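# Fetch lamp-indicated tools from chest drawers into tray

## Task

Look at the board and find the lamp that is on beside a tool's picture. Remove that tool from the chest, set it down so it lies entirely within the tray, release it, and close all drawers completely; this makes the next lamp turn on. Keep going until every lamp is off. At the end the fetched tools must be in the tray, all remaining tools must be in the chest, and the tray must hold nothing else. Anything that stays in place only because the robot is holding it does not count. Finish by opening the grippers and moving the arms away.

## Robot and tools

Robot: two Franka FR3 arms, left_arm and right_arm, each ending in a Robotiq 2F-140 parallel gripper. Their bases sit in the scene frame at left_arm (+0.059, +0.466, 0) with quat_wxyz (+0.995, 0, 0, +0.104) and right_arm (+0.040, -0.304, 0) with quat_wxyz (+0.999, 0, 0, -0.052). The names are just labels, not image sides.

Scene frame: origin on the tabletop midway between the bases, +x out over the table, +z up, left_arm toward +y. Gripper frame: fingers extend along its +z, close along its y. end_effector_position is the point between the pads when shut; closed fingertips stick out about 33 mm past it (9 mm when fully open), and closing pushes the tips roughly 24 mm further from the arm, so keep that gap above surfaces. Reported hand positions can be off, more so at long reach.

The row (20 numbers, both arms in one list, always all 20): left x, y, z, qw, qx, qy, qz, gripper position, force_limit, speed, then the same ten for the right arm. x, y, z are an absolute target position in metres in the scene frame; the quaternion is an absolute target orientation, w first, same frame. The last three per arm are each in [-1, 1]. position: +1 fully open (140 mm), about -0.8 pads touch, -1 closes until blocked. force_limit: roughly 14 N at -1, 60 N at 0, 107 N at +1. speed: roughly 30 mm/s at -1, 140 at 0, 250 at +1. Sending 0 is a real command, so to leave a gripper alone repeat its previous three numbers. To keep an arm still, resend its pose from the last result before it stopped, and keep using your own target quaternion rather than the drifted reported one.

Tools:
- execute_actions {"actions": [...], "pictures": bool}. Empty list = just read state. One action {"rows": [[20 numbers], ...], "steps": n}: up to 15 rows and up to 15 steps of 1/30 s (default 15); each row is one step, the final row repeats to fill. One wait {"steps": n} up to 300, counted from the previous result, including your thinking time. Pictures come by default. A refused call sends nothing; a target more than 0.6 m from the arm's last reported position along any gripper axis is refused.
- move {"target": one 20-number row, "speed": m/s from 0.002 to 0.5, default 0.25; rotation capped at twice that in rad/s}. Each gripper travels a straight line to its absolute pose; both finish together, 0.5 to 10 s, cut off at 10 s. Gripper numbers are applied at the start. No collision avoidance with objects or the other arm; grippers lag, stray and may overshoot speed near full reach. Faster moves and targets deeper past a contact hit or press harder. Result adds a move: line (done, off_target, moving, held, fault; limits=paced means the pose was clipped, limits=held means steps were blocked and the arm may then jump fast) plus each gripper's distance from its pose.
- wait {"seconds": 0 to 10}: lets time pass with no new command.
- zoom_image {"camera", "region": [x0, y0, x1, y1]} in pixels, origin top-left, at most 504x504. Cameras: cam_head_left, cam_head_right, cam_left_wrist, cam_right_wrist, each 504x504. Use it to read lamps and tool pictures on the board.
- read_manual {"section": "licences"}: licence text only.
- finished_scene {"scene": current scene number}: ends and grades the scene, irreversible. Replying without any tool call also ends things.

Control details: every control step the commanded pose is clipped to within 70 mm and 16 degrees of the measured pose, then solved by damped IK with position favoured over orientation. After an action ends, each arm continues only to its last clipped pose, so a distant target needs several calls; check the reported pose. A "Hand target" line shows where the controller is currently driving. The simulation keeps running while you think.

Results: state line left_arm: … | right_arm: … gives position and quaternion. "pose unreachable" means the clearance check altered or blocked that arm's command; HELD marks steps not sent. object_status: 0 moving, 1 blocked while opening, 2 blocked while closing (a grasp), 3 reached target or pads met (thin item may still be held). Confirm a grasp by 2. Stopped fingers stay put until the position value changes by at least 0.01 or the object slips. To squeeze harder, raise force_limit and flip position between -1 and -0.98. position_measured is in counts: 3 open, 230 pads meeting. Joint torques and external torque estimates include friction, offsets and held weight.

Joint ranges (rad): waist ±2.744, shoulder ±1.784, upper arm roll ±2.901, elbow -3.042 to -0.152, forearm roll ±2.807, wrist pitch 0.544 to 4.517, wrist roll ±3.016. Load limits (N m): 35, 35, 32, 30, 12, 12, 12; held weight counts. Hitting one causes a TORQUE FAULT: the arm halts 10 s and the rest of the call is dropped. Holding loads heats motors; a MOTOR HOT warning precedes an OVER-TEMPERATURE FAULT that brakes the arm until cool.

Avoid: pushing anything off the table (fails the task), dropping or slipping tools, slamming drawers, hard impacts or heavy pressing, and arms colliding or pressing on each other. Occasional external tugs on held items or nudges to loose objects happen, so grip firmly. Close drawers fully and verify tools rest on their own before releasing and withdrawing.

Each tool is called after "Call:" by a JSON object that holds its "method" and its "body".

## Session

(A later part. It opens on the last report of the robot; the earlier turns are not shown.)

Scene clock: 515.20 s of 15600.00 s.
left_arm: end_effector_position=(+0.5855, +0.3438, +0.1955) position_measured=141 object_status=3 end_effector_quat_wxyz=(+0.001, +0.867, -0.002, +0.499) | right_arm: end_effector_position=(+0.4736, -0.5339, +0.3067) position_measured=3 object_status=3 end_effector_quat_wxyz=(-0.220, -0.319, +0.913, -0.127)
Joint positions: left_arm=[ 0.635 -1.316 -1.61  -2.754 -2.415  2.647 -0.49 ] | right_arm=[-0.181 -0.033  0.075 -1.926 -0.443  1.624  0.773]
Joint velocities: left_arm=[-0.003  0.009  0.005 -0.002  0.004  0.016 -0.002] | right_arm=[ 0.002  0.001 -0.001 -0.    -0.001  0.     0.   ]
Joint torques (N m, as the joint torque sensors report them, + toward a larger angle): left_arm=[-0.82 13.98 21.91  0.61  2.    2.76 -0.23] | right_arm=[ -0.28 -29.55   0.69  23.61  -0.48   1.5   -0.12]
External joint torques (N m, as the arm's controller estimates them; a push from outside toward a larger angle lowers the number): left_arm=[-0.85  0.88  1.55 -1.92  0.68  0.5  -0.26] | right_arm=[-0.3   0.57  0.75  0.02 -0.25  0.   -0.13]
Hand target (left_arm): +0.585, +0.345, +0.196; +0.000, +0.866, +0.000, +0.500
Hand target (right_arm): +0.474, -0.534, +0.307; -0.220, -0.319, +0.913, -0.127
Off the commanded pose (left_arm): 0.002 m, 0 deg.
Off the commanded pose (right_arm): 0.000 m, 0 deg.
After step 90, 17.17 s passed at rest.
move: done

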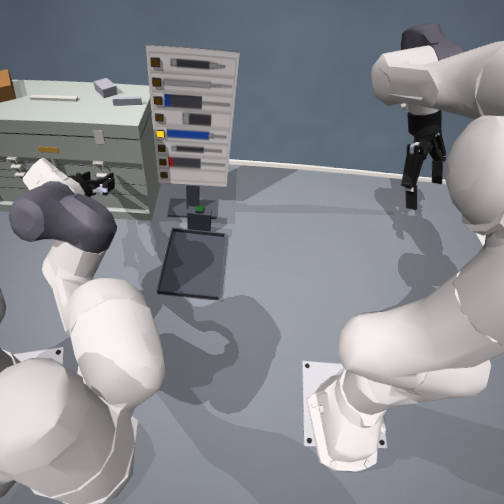

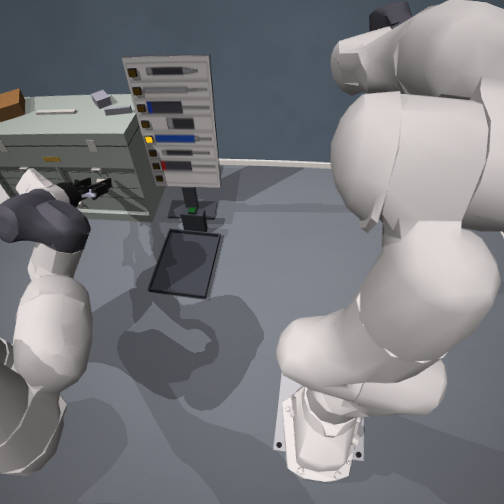

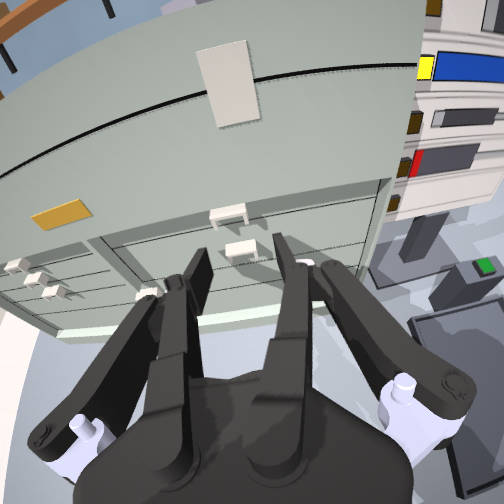

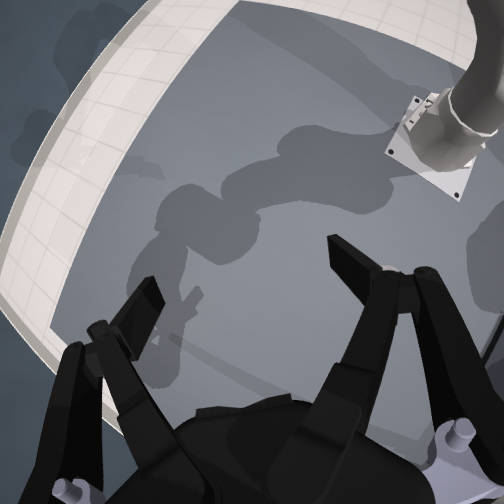

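Call:
{"method": "move", "body": {"target": [0.589,0.345,0.190,0,0.866,0,0.5,-0.1,0,0,0.4736,-0.5339,0.3067,-0.220,-0.319,0.913,-0.127,1,0,0], "speed": 0.03}}

Call:
{"method": "move", "body": {"target": [0.589,0.345,0.190,0,0.866,0,0.5,-1,0,-0.5,0.4736,-0.5339,0.3067,-0.220,-0.319,0.913,-0.127,1,0,0], "speed": 0.03}}

Scene clock: 525.27 s of 15600.00 s.
left_arm: end_effector_position=(+0.5884, +0.3458, +0.1910) position_measured=141 object_status=3 end_effector_quat_wxyz=(-0.001, +0.866, +0.001, +0.500) | right_arm: end_effector_position=(+0.4736, -0.5339, +0.3067) position_measured=3 object_status=3 end_effector_quat_wxyz=(-0.220, -0.319, +0.913, -0.127)
Joint positions: left_arm=[ 0.652 -1.327 -1.629 -2.745 -2.436  2.646 -0.491] | right_arm=[-0.181 -0.033  0.075 -1.926 -0.443  1.624  0.773]
Joint velocities: left_arm=[ 0.002 -0.004 -0.004  0.001 -0.007 -0.005 -0.001] | right_arm=[-0.    -0.001  0.001 -0.001 -0.001 -0.001  0.   ]
Joint torques (N m, as the joint torque sensors report them, + toward a larger angle): left_arm=[ 1.7  12.35 20.68  3.58  0.87  1.8   0.21] | right_arm=[ -0.22 -29.88   1.11  23.56  -0.53   1.46  -0.09]
External joint torques (N m, as the arm's controller estimates them; a push from outside toward a larger angle lowers the number): left_arm=[ 1.65 -1.15  0.01  1.57 -0.45 -0.48  0.19] | right_arm=[-0.2   0.26  1.21 -0.02 -0.3  -0.02 -0.1 ]
Hand target (left_arm): +0.589, +0.345, +0.190; -0.000, +0.866, -0.000, +0.500
Hand target (right_arm): +0.474, -0.534, +0.307; -0.220, -0.319, +0.913, -0.127
Off the commanded pose (left_arm): 0.001 m, 0 deg.
Off the commanded pose (right_arm): 0.000 m, 0 deg.
After step 90, 6.37 s passed at rest.
move: done

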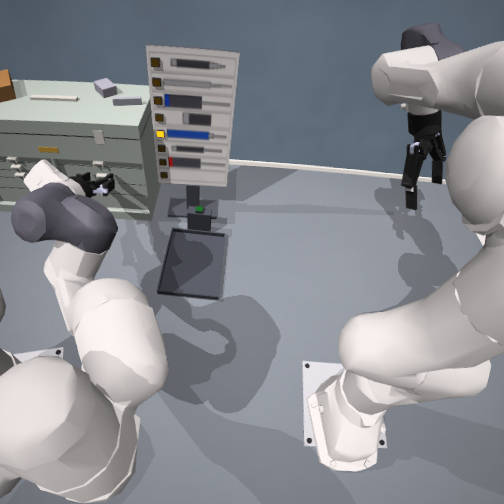

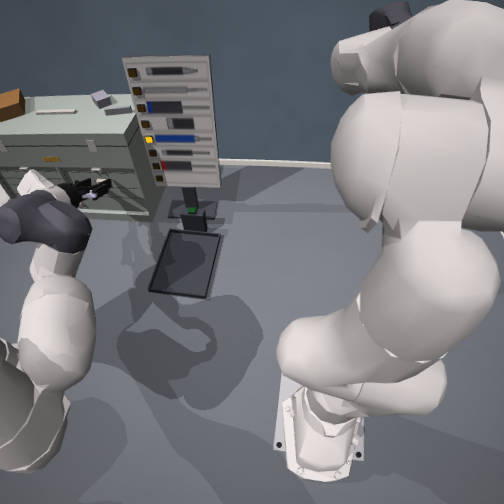

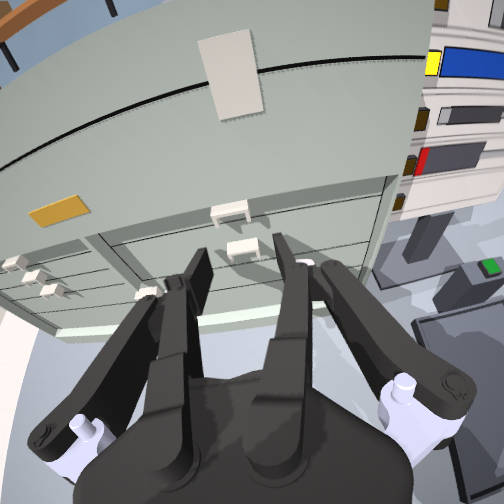

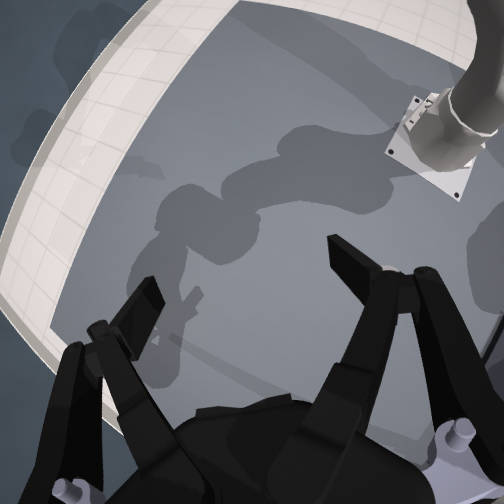

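Scene clock: 525.97 s of 15600.00 s.
left_arm: end_effector_position=(+0.5887, +0.3444, +0.1910) position_measured=195 object_status=2 end_effector_quat_wxyz=(+0.000, +0.866, +0.000, +0.500) | right_arm: end_effector_position=(+0.4736, -0.5339, +0.3067) position_measured=3 object_status=3 end_effector_quat_wxyz=(-0.220, -0.319, +0.913, -0.127)
Joint positions: left_arm=[ 0.651 -1.327 -1.629 -2.743 -2.437  2.645 -0.491] | right_arm=[-0.181 -0.033  0.075 -1.926 -0.443  1.624  0.773]
Joint velocities: left_arm=[-0.001  0.001  0.    -0.     0.001 -0.     0.001] | right_arm=[ 0.     0.    -0.001 -0.001 -0.     0.    -0.001]
Joint torques (N m, as the joint torque sensors report them, + toward a larger angle): left_arm=[ 1.56 12.75 20.15  1.9   0.85  1.92  0.15] | right_arm=[ -0.16 -29.7    0.77  23.59  -0.55   1.48  -0.12]
External joint torques (N m, as the arm's controller estimates them; a push from outside toward a larger angle lowers the number): left_arm=[ 1.59 -0.76 -0.55 -0.24 -0.47 -0.33  0.13] | right_arm=[-0.16  0.46  0.85 -0.02 -0.32 -0.01 -0.13]
Hand target (left_arm): +0.589, +0.345, +0.190; -0.000, +0.866, -0.000, +0.500
Hand target (right_arm): +0.474, -0.534, +0.307; -0.220, -0.319, +0.913, -0.127
Off the commanded pose (left_arm): 0.001 m, 0 deg.
Off the commanded pose (right_arm): 0.000 m, 0 deg.
move: done

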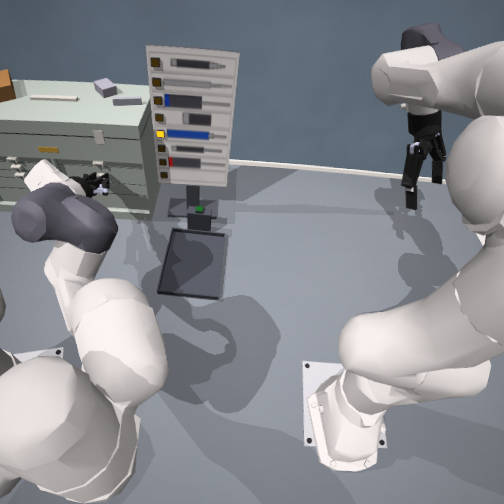

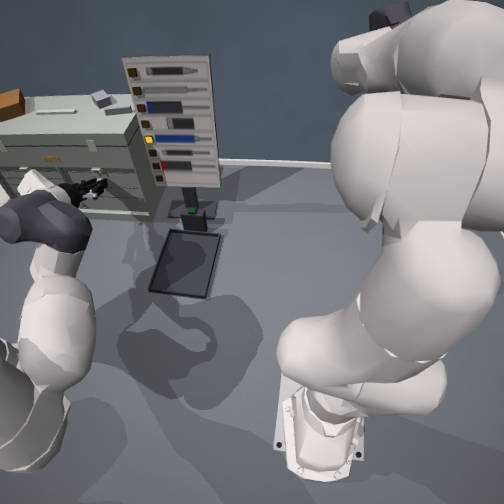

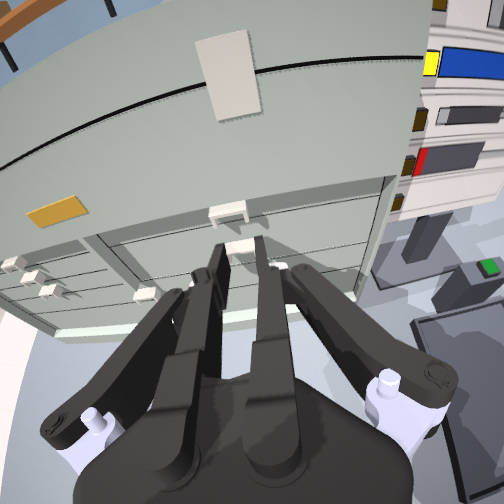

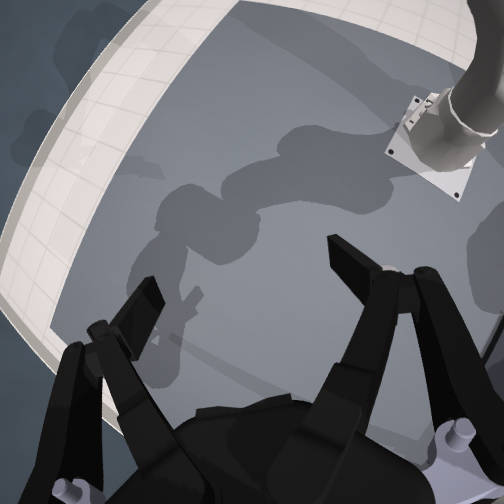

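Gripped. Pull.

Call:
{"method": "move", "body": {"target": [0.54,0.345,0.190,0,0.866,0,0.5,-1,0,-0.5,0.4736,-0.5339,0.3067,-0.220,-0.319,0.913,-0.127,1,0,0], "speed": 0.04}}

Scene clock: 533.73 s of 15600.00 s.
left_arm: end_effector_position=(+0.5412, +0.3469, +0.1895) position_measured=195 object_status=2 end_effector_quat_wxyz=(-0.002, +0.866, +0.000, +0.500) | right_arm: end_effector_position=(+0.4736, -0.5339, +0.3067) position_measured=3 object_status=3 end_effector_quat_wxyz=(-0.220, -0.319, +0.913, -0.127)
Joint positions: left_arm=[ 0.458 -1.28  -1.623 -2.858 -2.439  2.735 -0.519] | right_arm=[-0.181 -0.033  0.075 -1.926 -0.443  1.624  0.773]
Joint velocities: left_arm=[-0.006  0.009  0.    -0.001 -0.     0.013 -0.004] | right_arm=[-0.001 -0.     0.    -0.001 -0.001 -0.     0.002]
Joint torques (N m, as the joint torque sensors report them, + toward a larger angle): left_arm=[-2.62 12.87 18.93  0.7   1.2   2.21  0.14] | right_arm=[ -0.35 -29.93   1.26  23.56  -0.51   1.5   -0.12]
External joint torques (N m, as the arm's controller estimates them; a push from outside toward a larger angle lowers the number): left_arm=[-2.67  1.03  1.12 -1.28 -0.33 -0.12  0.12] | right_arm=[-0.33  0.27  1.34 -0.04 -0.29  0.02 -0.13]
Hand target (left_arm): +0.540, +0.346, +0.189; +0.001, +0.867, +0.001, +0.499
Hand target (right_arm): +0.474, -0.534, +0.307; -0.220, -0.319, +0.913, -0.127
Off the commanded pose (left_arm): 0.002 m, 0 deg.
Off the commanded pose (right_arm): 0.000 m, 0 deg.
After step 90, 3.27 s passed at rest.
move: done

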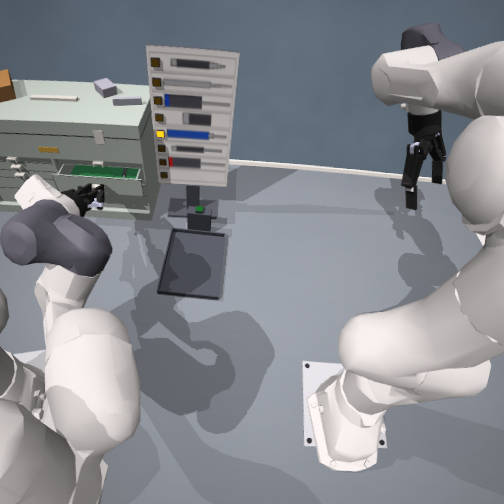

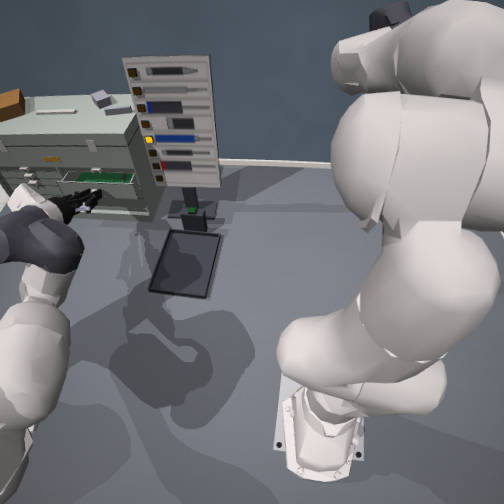

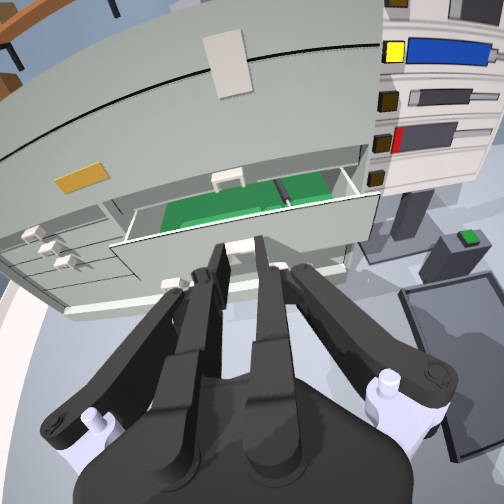

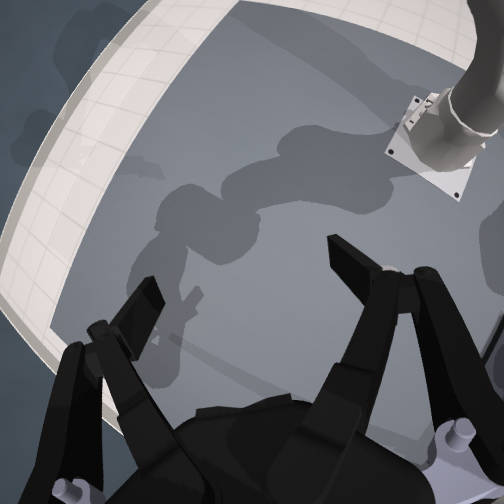

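Call:
{"method": "move", "body": {"target": [0.49,0.345,0.190,0,0.887,0,0.462,-1,0,-0.5,0.4736,-0.5339,0.3067,-0.220,-0.319,0.913,-0.127,1,0,0], "speed": 0.04}}

Scene clock: 543.33 s of 15600.00 s.
left_arm: end_effector_position=(+0.4904, +0.3507, +0.1879) position_measured=195 object_status=2 end_effector_quat_wxyz=(-0.004, +0.887, +0.005, +0.461) | right_arm: end_effector_position=(+0.4736, -0.5339, +0.3067) position_measured=3 object_status=3 end_effector_quat_wxyz=(-0.220, -0.319, +0.913, -0.127)
Joint positions: left_arm=[ 0.221 -1.054 -1.47  -2.95  -2.249  2.932 -0.581] | right_arm=[-0.181 -0.033  0.075 -1.926 -0.443  1.624  0.773]
Joint velocities: left_arm=[-0.014  0.024  0.012  0.     0.007  0.028 -0.001] | right_arm=[ 0.    -0.    -0.001  0.    -0.    -0.001  0.   ]
Joint torques (N m, as the joint torque sensors report them, + toward a larger angle): left_arm=[-2.13 10.68 14.86  7.58  2.36  1.92 -0.14] | right_arm=[ -0.15 -29.7    0.98  23.43  -0.53   1.47  -0.17]
External joint torques (N m, as the arm's controller estimates them; a push from outside toward a larger angle lowers the number): left_arm=[-2.24  2.18  1.01  1.44  0.55 -0.66 -0.16] | right_arm=[-0.1   0.54  1.1  -0.22 -0.29 -0.02 -0.18]
Hand target (left_arm): +0.489, +0.347, +0.186; -0.001, +0.889, +0.003, +0.459
Hand target (right_arm): +0.474, -0.534, +0.307; -0.220, -0.319, +0.913, -0.127
Off the commanded pose (left_arm): 0.006 m, 1 deg.
Off the commanded pose (right_arm): 0.000 m, 0 deg.
After step 90, 5.00 s passed at rest.
move: off_target (left_arm)

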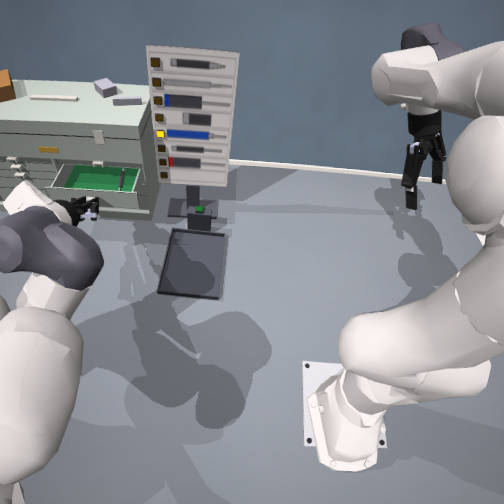

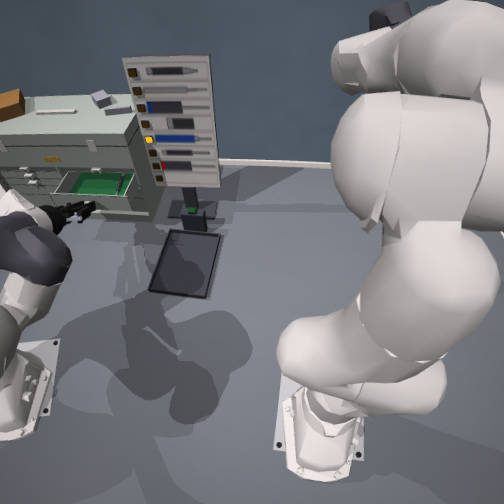

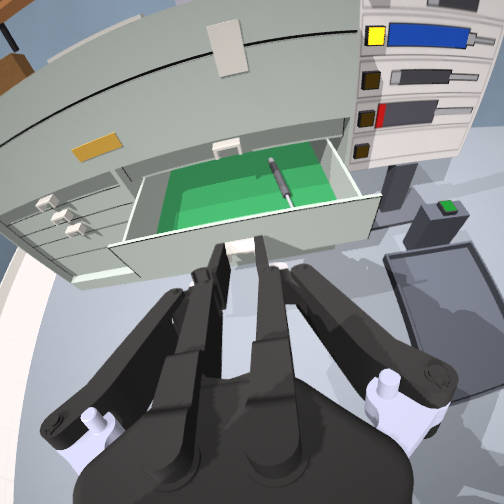

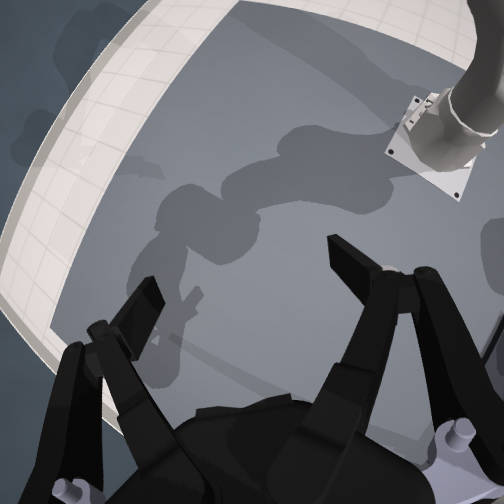

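Call:
{"method": "move", "body": {"target": [0.592,0.345,0.190,0,0.866,0,0.5,-1,0,-0.5,0.4736,-0.5339,0.3067,-0.220,-0.319,0.913,-0.127,1,0,0], "speed": 0.05}}

Scene clock: 555.93 s of 15600.00 s.
left_arm: end_effector_position=(+0.5895, +0.3443, +0.1913) position_measured=195 object_status=2 end_effector_quat_wxyz=(-0.001, +0.866, -0.003, +0.500) | right_arm: end_effector_position=(+0.4736, -0.5339, +0.3067) position_measured=3 object_status=3 end_effector_quat_wxyz=(-0.220, -0.319, +0.913, -0.127)
Joint positions: left_arm=[ 0.654 -1.331 -1.628 -2.743 -2.433  2.639 -0.488] | right_arm=[-0.181 -0.033  0.075 -1.926 -0.443  1.624  0.773]
Joint velocities: left_arm=[ 0.003 -0.02  -0.006 -0.001 -0.002 -0.012  0.001] | right_arm=[-0.001 -0.     0.     0.    -0.     0.    -0.001]
Joint torques (N m, as the joint torque sensors report them, + toward a larger angle): left_arm=[ 1.46 10.79 24.55  5.06  0.06  2.34  0.25] | right_arm=[ -0.25 -29.71   0.52  23.96  -0.53   1.43  -0.12]
External joint torques (N m, as the arm's controller estimates them; a push from outside toward a larger angle lowers the number): left_arm=[ 1.44 -2.79  3.75  3.03 -1.23  0.08  0.23] | right_arm=[-0.29  0.56  0.55  0.29 -0.31 -0.07 -0.13]
Hand target (left_arm): +0.592, +0.342, +0.195; +0.001, +0.864, -0.004, +0.504
Hand target (right_arm): +0.474, -0.534, +0.307; -0.220, -0.319, +0.913, -0.127
Off the commanded pose (left_arm): 0.003 m, 0 deg.
Off the commanded pose (right_arm): 0.000 m, 0 deg.
After step 90, 7.27 s passed at rest.
move: done

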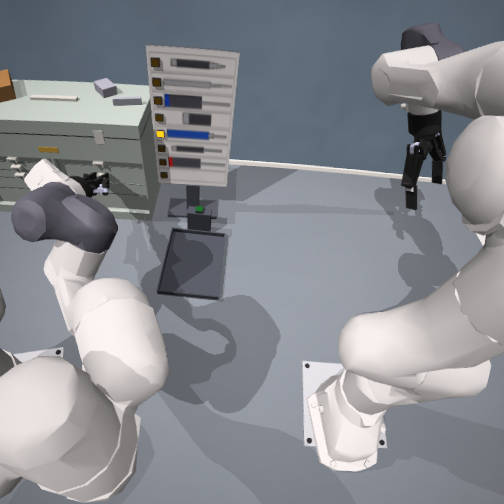

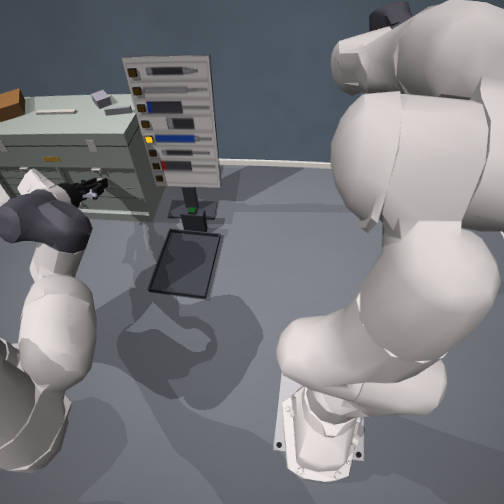

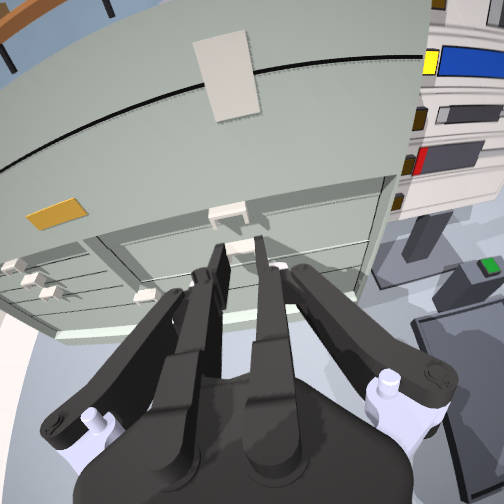

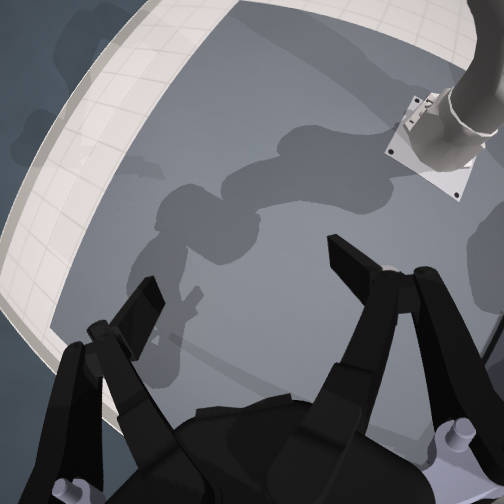

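Call:
{"method": "move", "body": {"target": [0.589,0.345,0.190,0,0.866,0,0.5,-0.2,0,0,0.4736,-0.5339,0.3067,-0.220,-0.319,0.913,-0.127,1,0,0], "speed": 0.05}}

Call:
{"method": "move", "body": {"target": [0.565,0.349,0.215,0,0.793,0,0.609,-0.2,0,0,0.4736,-0.5339,0.3067,-0.220,-0.319,0.913,-0.127,1,0,0], "speed": 0.06}}

Scene clock: 568.67 s of 15600.00 s.
left_arm: end_effector_position=(+0.5893, +0.3443, +0.1905) position_measured=154 object_status=3 end_effector_quat_wxyz=(-0.001, +0.866, -0.003, +0.500) | right_arm: end_effector_position=(+0.4736, -0.5339, +0.3067) position_measured=3 object_status=3 end_effector_quat_wxyz=(-0.220, -0.319, +0.913, -0.127)
Joint positions: left_arm=[ 0.654 -1.332 -1.63  -2.743 -2.436  2.638 -0.488] | right_arm=[-0.181 -0.033  0.075 -1.926 -0.443  1.624  0.773]
Joint velocities: left_arm=[ 0.001  0.001  0.     0.001 -0.001  0.001  0.   ] | right_arm=[-0.     0.    -0.     0.002  0.    -0.    -0.001]
Joint torques (N m, as the joint torque sensors report them, + toward a larger angle): left_arm=[-0.17 14.5  20.55  1.94  0.63  2.73 -0.13] | right_arm=[ -0.53 -29.62   1.06  23.99  -0.51   1.52  -0.12]
External joint torques (N m, as the arm's controller estimates them; a push from outside toward a larger angle lowers the number): left_arm=[-0.26  1.02 -0.2  -0.05 -0.67  0.46 -0.16] | right_arm=[-0.59  0.62  1.08  0.32 -0.28  0.02 -0.13]
Hand target (left_arm): +0.589, +0.345, +0.190; -0.000, +0.866, -0.000, +0.500
Hand target (right_arm): +0.474, -0.534, +0.307; -0.220, -0.319, +0.913, -0.127
Off the commanded pose (left_arm): 0.001 m, 0 deg.
Off the commanded pose (right_arm): 0.000 m, 0 deg.
After step 90, 9.03 s passed at rest.
move: done

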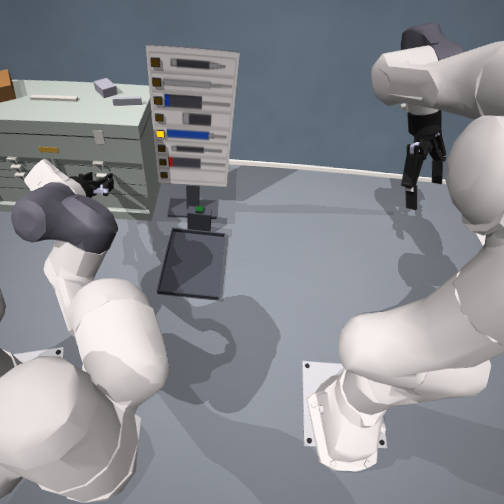

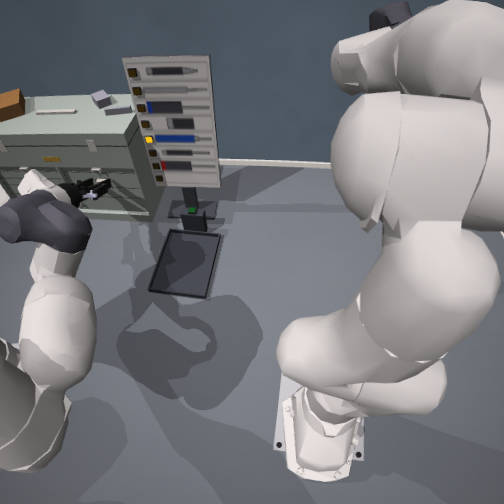

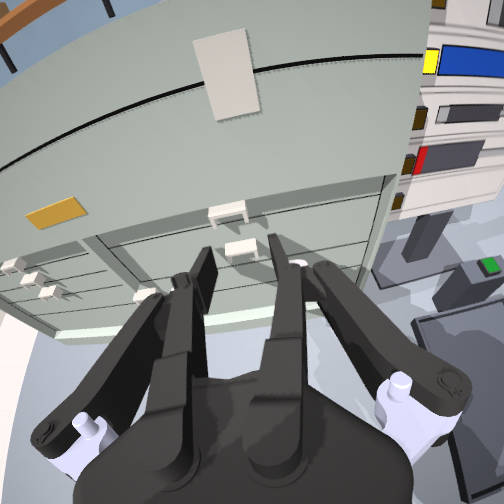

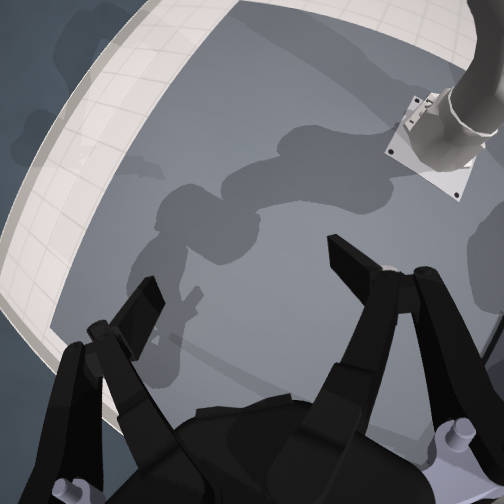

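Scene clock: 571.47 s of 15600.00 s.
left_arm: end_effector_position=(+0.5656, +0.3464, +0.2174) position_measured=154 object_status=3 end_effector_quat_wxyz=(-0.004, +0.793, -0.012, +0.609) | right_arm: end_effector_position=(+0.4736, -0.5339, +0.3067) position_measured=3 object_status=3 end_effector_quat_wxyz=(-0.220, -0.319, +0.913, -0.127)
Joint positions: left_arm=[ 0.439 -1.675 -1.883 -2.838 -2.815  2.69  -0.587] | right_arm=[-0.181 -0.033  0.075 -1.926 -0.443  1.624  0.773]
Joint velocities: left_arm=[-0.011 -0.028 -0.022 -0.004 -0.     0.    -0.07 ] | right_arm=[-0.     0.001  0.    -0.    -0.001 -0.     0.   ]
Joint torques (N m, as the joint torque sensors report them, + toward a larger angle): left_arm=[ -0.69  10.7   17.12 -10.59   1.03   1.72  -0.19] | right_arm=[ -0.29 -29.83   0.86  23.51  -0.53   1.46  -0.09]
External joint torques (N m, as the arm's controller estimates them; a push from outside toward a larger angle lowers the number): left_arm=[-0.76 -1.26 -1.11 -2.7  -0.45 -0.27 -0.22] | right_arm=[-0.24  0.26  0.99 -0.05 -0.3  -0.03 -0.1 ]
Hand target (left_arm): +0.565, +0.346, +0.217; +0.004, +0.793, -0.004, +0.609
Hand target (right_arm): +0.474, -0.534, +0.307; -0.220, -0.319, +0.913, -0.127
Off the commanded pose (left_arm): 0.004 m, 1 deg.
Off the commanded pose (right_arm): 0.000 m, 0 deg.
joint sent to its limit (left arm) — the command would take joint 5 (forearm roll) past its lower limit, so that joint was sent only as far as its limit.
move: off_target (left_arm)

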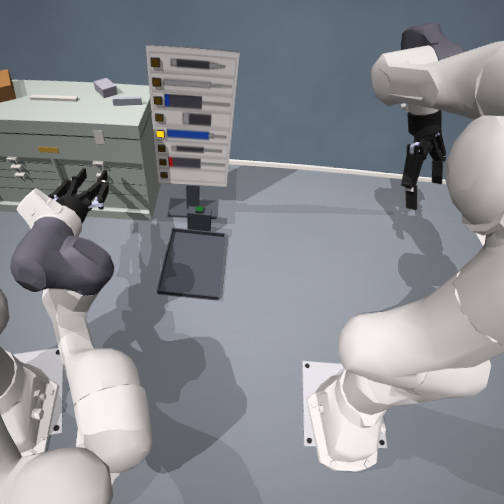

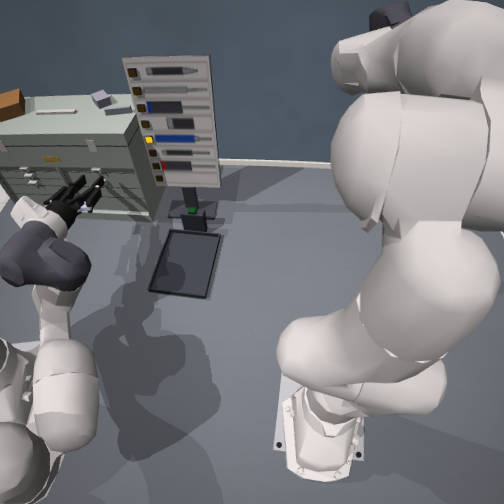

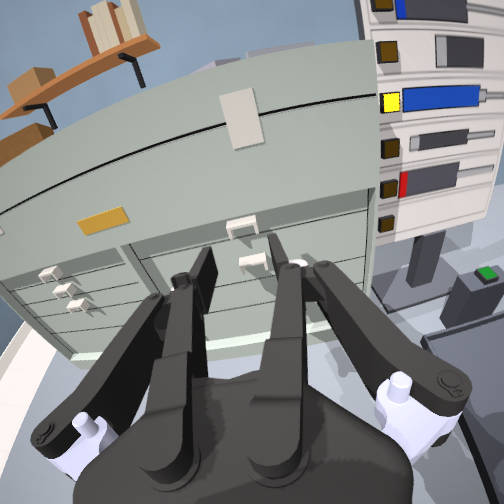

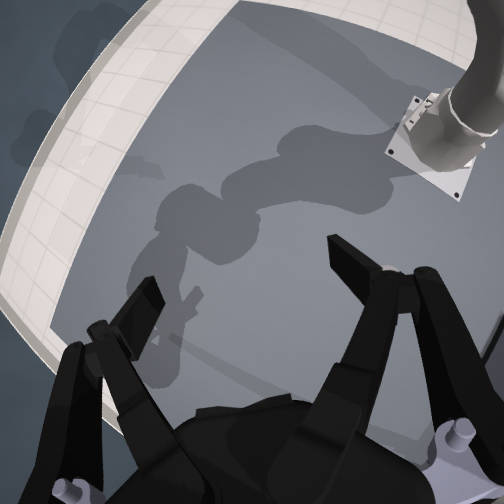

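Call:
{"method": "move", "body": {"target": [0.578,0.346,0.222,0,0.819,0,0.574,-0.2,0,0,0.4736,-0.5339,0.3067,-0.220,-0.319,0.913,-0.127,1,0,0], "speed": 0.04}}

Call:
{"method": "zoom_image", "body": {"camera": "cam_left_wrist", "region": [160, 170, 330, 300]}}

Scene clock: 587.00 s of 15600.00 s.
left_arm: end_effector_position=(+0.5770, +0.3481, +0.2222) position_measured=154 object_status=3 end_effector_quat_wxyz=(-0.002, +0.818, +0.003, +0.576) | right_arm: end_effector_position=(+0.4736, -0.5339, +0.3067) position_measured=3 object_status=3 end_effector_quat_wxyz=(-0.220, -0.319, +0.913, -0.127)
Joint positions: left_arm=[ 0.52  -1.59  -1.753 -2.818 -2.634  2.643 -0.608] | right_arm=[-0.181 -0.033  0.075 -1.926 -0.443  1.624  0.773]
Joint velocities: left_arm=[ 0.006  0.011  0.01   0.004  0.03  -0.008 -0.002] | right_arm=[-0.001  0.     0.     0.001  0.001 -0.001 -0.002]
Joint torques (N m, as the joint torque sensors report them, + toward a larger angle): left_arm=[ 2.21 13.03 21.13 -4.41  2.    1.66  0.04] | right_arm=[ -0.74 -29.1    0.87  23.51  -0.5    1.5   -0.16]
External joint torques (N m, as the arm's controller estimates them; a push from outside toward a larger angle lowers the number): left_arm=[ 2.23  0.48  1.82 -0.2   0.65 -0.5   0.01] | right_arm=[-0.6   0.99  1.08 -0.03 -0.27  0.03 -0.17]
Hand target (left_arm): +0.578, +0.347, +0.221; -0.001, +0.819, +0.001, +0.574
Hand target (right_arm): +0.474, -0.534, +0.307; -0.220, -0.319, +0.913, -0.127
Off the commanded pose (left_arm): 0.002 m, 0 deg.
Off the commanded pose (right_arm): 0.000 m, 0 deg.
After step 90, 11.20 s passed at rest.
move: done

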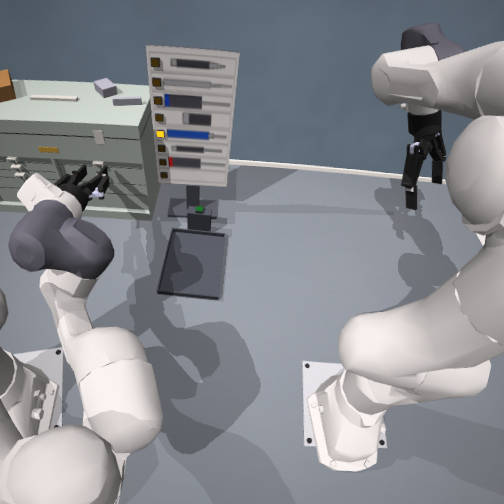

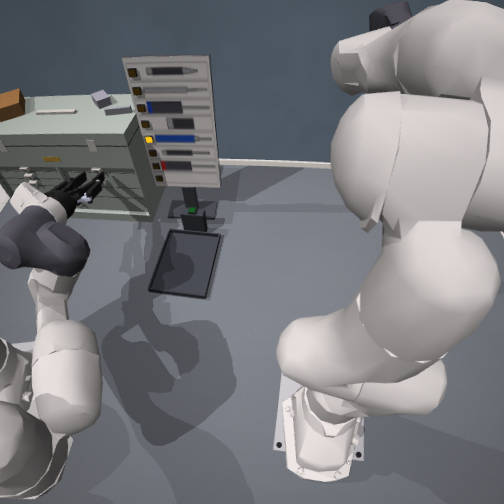

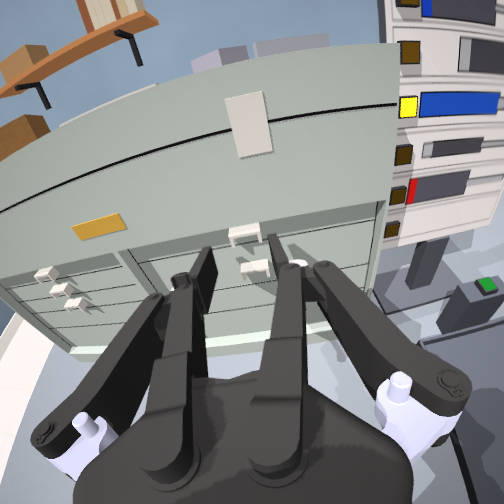

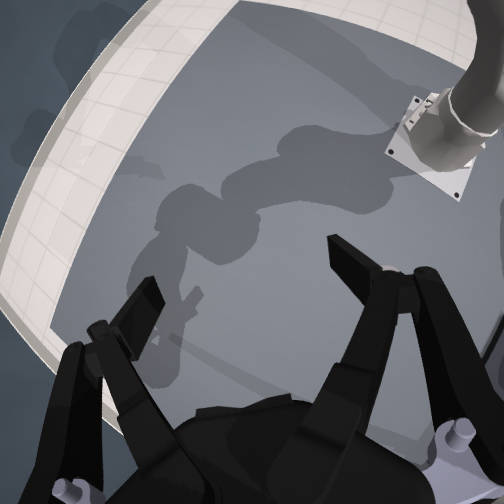

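Region (160, 170, 330, 300) of cam_left_wrist's 504x504 image, scaled by 2.965, with more detail than that image has; it fills the top 385 rows of this view, and the rest is white.

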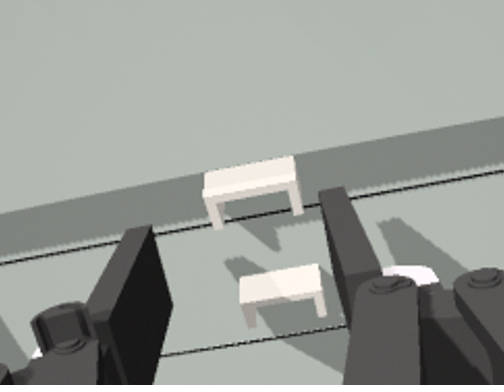

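Call:
{"method": "move", "body": {"target": [0.578,0.343,0.230,0,0.819,0,0.574,-0.2,0,0,0.4736,-0.5339,0.3067,-0.220,-0.319,0.913,-0.127,1,0,0], "speed": 0.03}}

Call:
{"method": "move", "body": {"target": [0.589,0.343,0.229,0,0.819,0,0.574,-0.2,0,0,0.4736,-0.5339,0.3067,-0.220,-0.319,0.913,-0.127,1,0,0], "speed": 0.02}}

Call:
{"method": "zoom_image", "body": {"camera": "cam_left_wrist", "region": [160, 170, 330, 300]}}

Scene clock: 596.90 s of 15600.00 s.
left_arm: end_effector_position=(+0.5777, +0.3450, +0.2296) position_measured=154 object_status=3 end_effector_quat_wxyz=(-0.001, +0.819, +0.001, +0.574) | right_arm: end_effector_position=(+0.4736, -0.5339, +0.3067) position_measured=3 object_status=3 end_effector_quat_wxyz=(-0.220, -0.319, +0.913, -0.127)
Joint positions: left_arm=[ 0.521 -1.577 -1.721 -2.817 -2.598  2.641 -0.608] | right_arm=[-0.181 -0.033  0.075 -1.926 -0.443  1.624  0.773]
Joint velocities: left_arm=[0.001 0.002 0.006 0.002 0.013 0.001 0.001] | right_arm=[ 0.001  0.    -0.001  0.001 -0.    -0.001  0.001]
Joint torques (N m, as the joint torque sensors report them, + toward a larger angle): left_arm=[-0.86 14.09 21.31 -3.06  2.05  2.34 -0.06] | right_arm=[ -0.18 -29.33   0.7   23.91  -0.48   1.48  -0.11]
External joint torques (N m, as the arm's controller estimates them; a push from outside toward a larger angle lowers the number): left_arm=[-0.84  1.48  1.84  0.23  0.7   0.17 -0.08] | right_arm=[-0.1   0.86  0.85  0.27 -0.24 -0.01 -0.12]
Hand target (left_arm): +0.578, +0.343, +0.230; -0.000, +0.819, +0.000, +0.574
Hand target (right_arm): +0.474, -0.534, +0.307; -0.220, -0.319, +0.913, -0.127
Off the commanded pose (left_arm): 0.002 m, 0 deg.
Off the commanded pose (right_arm): 0.000 m, 0 deg.
After step 90, 6.20 s passed at rest.
move: done

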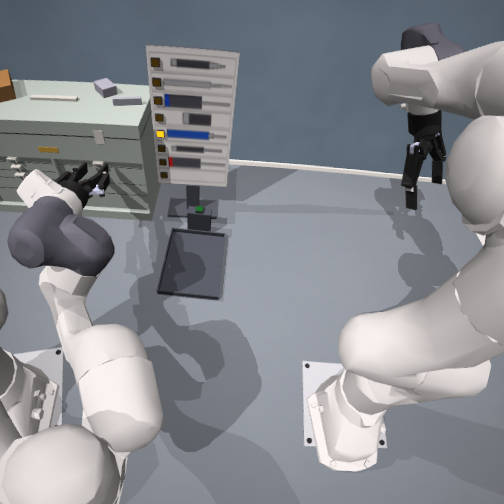

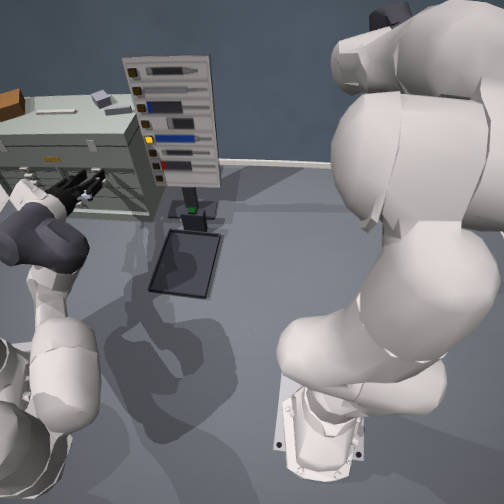

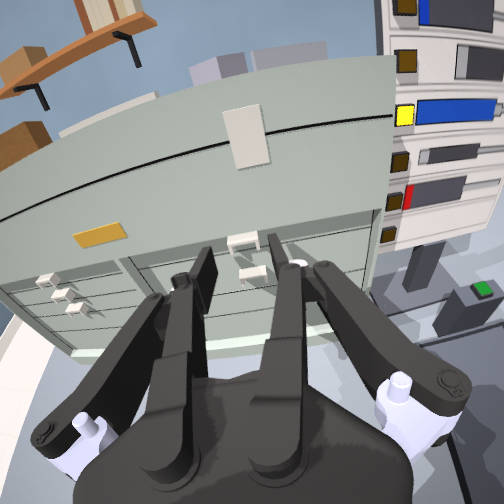

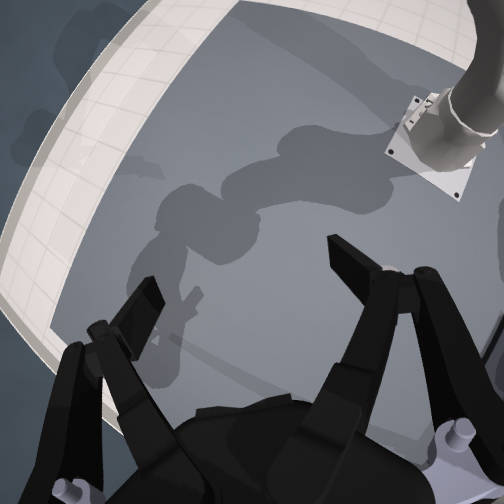

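Scene clock: 597.70 s of 15600.00 s.
left_arm: end_effector_position=(+0.5879, +0.3440, +0.2292) position_measured=154 object_status=3 end_effector_quat_wxyz=(-0.002, +0.819, +0.001, +0.574) | right_arm: end_effector_position=(+0.4736, -0.5339, +0.3067) position_measured=3 object_status=3 end_effector_quat_wxyz=(-0.220, -0.319, +0.913, -0.127)
Joint positions: left_arm=[ 0.56  -1.593 -1.719 -2.791 -2.598  2.624 -0.608] | right_arm=[-0.181 -0.033  0.075 -1.926 -0.443  1.624  0.773]
Joint velocities: left_arm=[ 0.002 -0.006 -0.     0.005 -0.001 -0.012 -0.001] | right_arm=[-0.     0.    -0.002 -0.001  0.001 -0.001 -0.   ]
Joint torques (N m, as the joint torque sensors report them, + toward a larger angle): left_arm=[ 1.82 12.3  21.45 -3.91  1.03  1.75  0.21] | right_arm=[ -0.31 -29.63   0.78  23.66  -0.5    1.49  -0.13]
External joint torques (N m, as the arm's controller estimates them; a push from outside toward a larger angle lowers the number): left_arm=[ 1.91 -0.66  1.33 -0.53 -0.28 -0.42  0.18] | right_arm=[-0.15  0.53  1.01  0.06 -0.26  0.01 -0.14]
Hand target (left_arm): +0.589, +0.343, +0.229; -0.000, +0.819, -0.000, +0.574
Hand target (right_arm): +0.474, -0.534, +0.307; -0.220, -0.319, +0.913, -0.127
Off the commanded pose (left_arm): 0.002 m, 0 deg.
Off the commanded pose (right_arm): 0.000 m, 0 deg.
move: done

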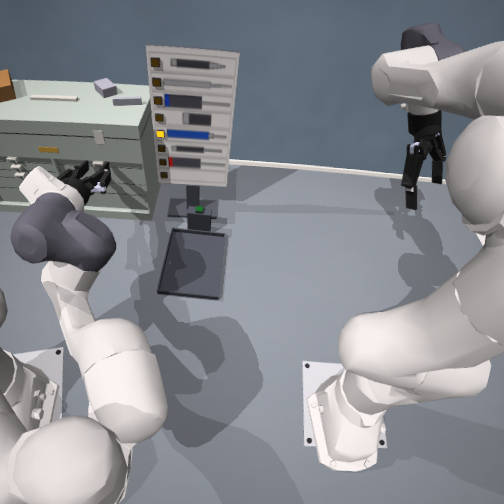

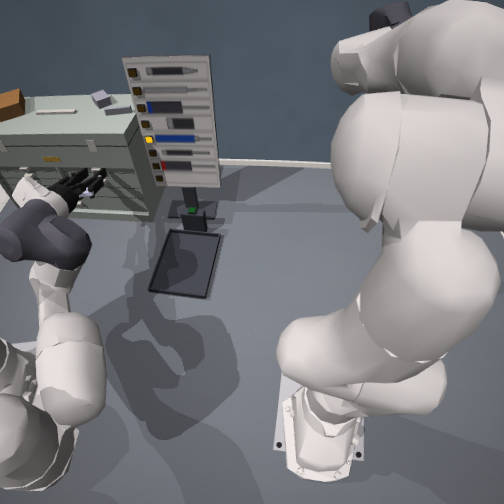

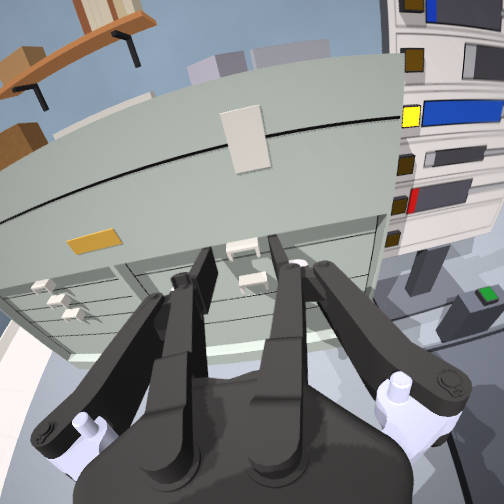

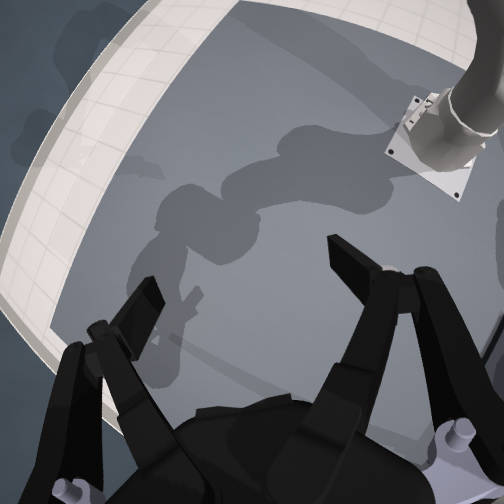

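Region (160, 170, 330, 300) of cam_left_wrist's 504x504 image, scaled by 2.965, with more detail than that image has; it fills the top 385 rows of this view, and the rest is white.

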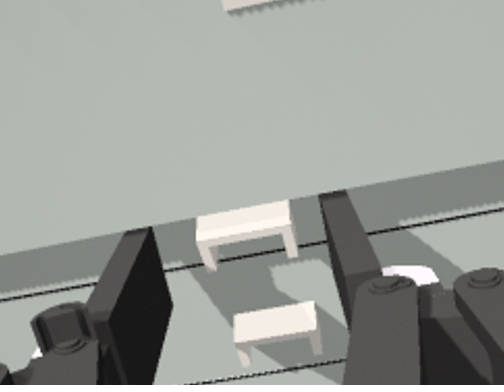

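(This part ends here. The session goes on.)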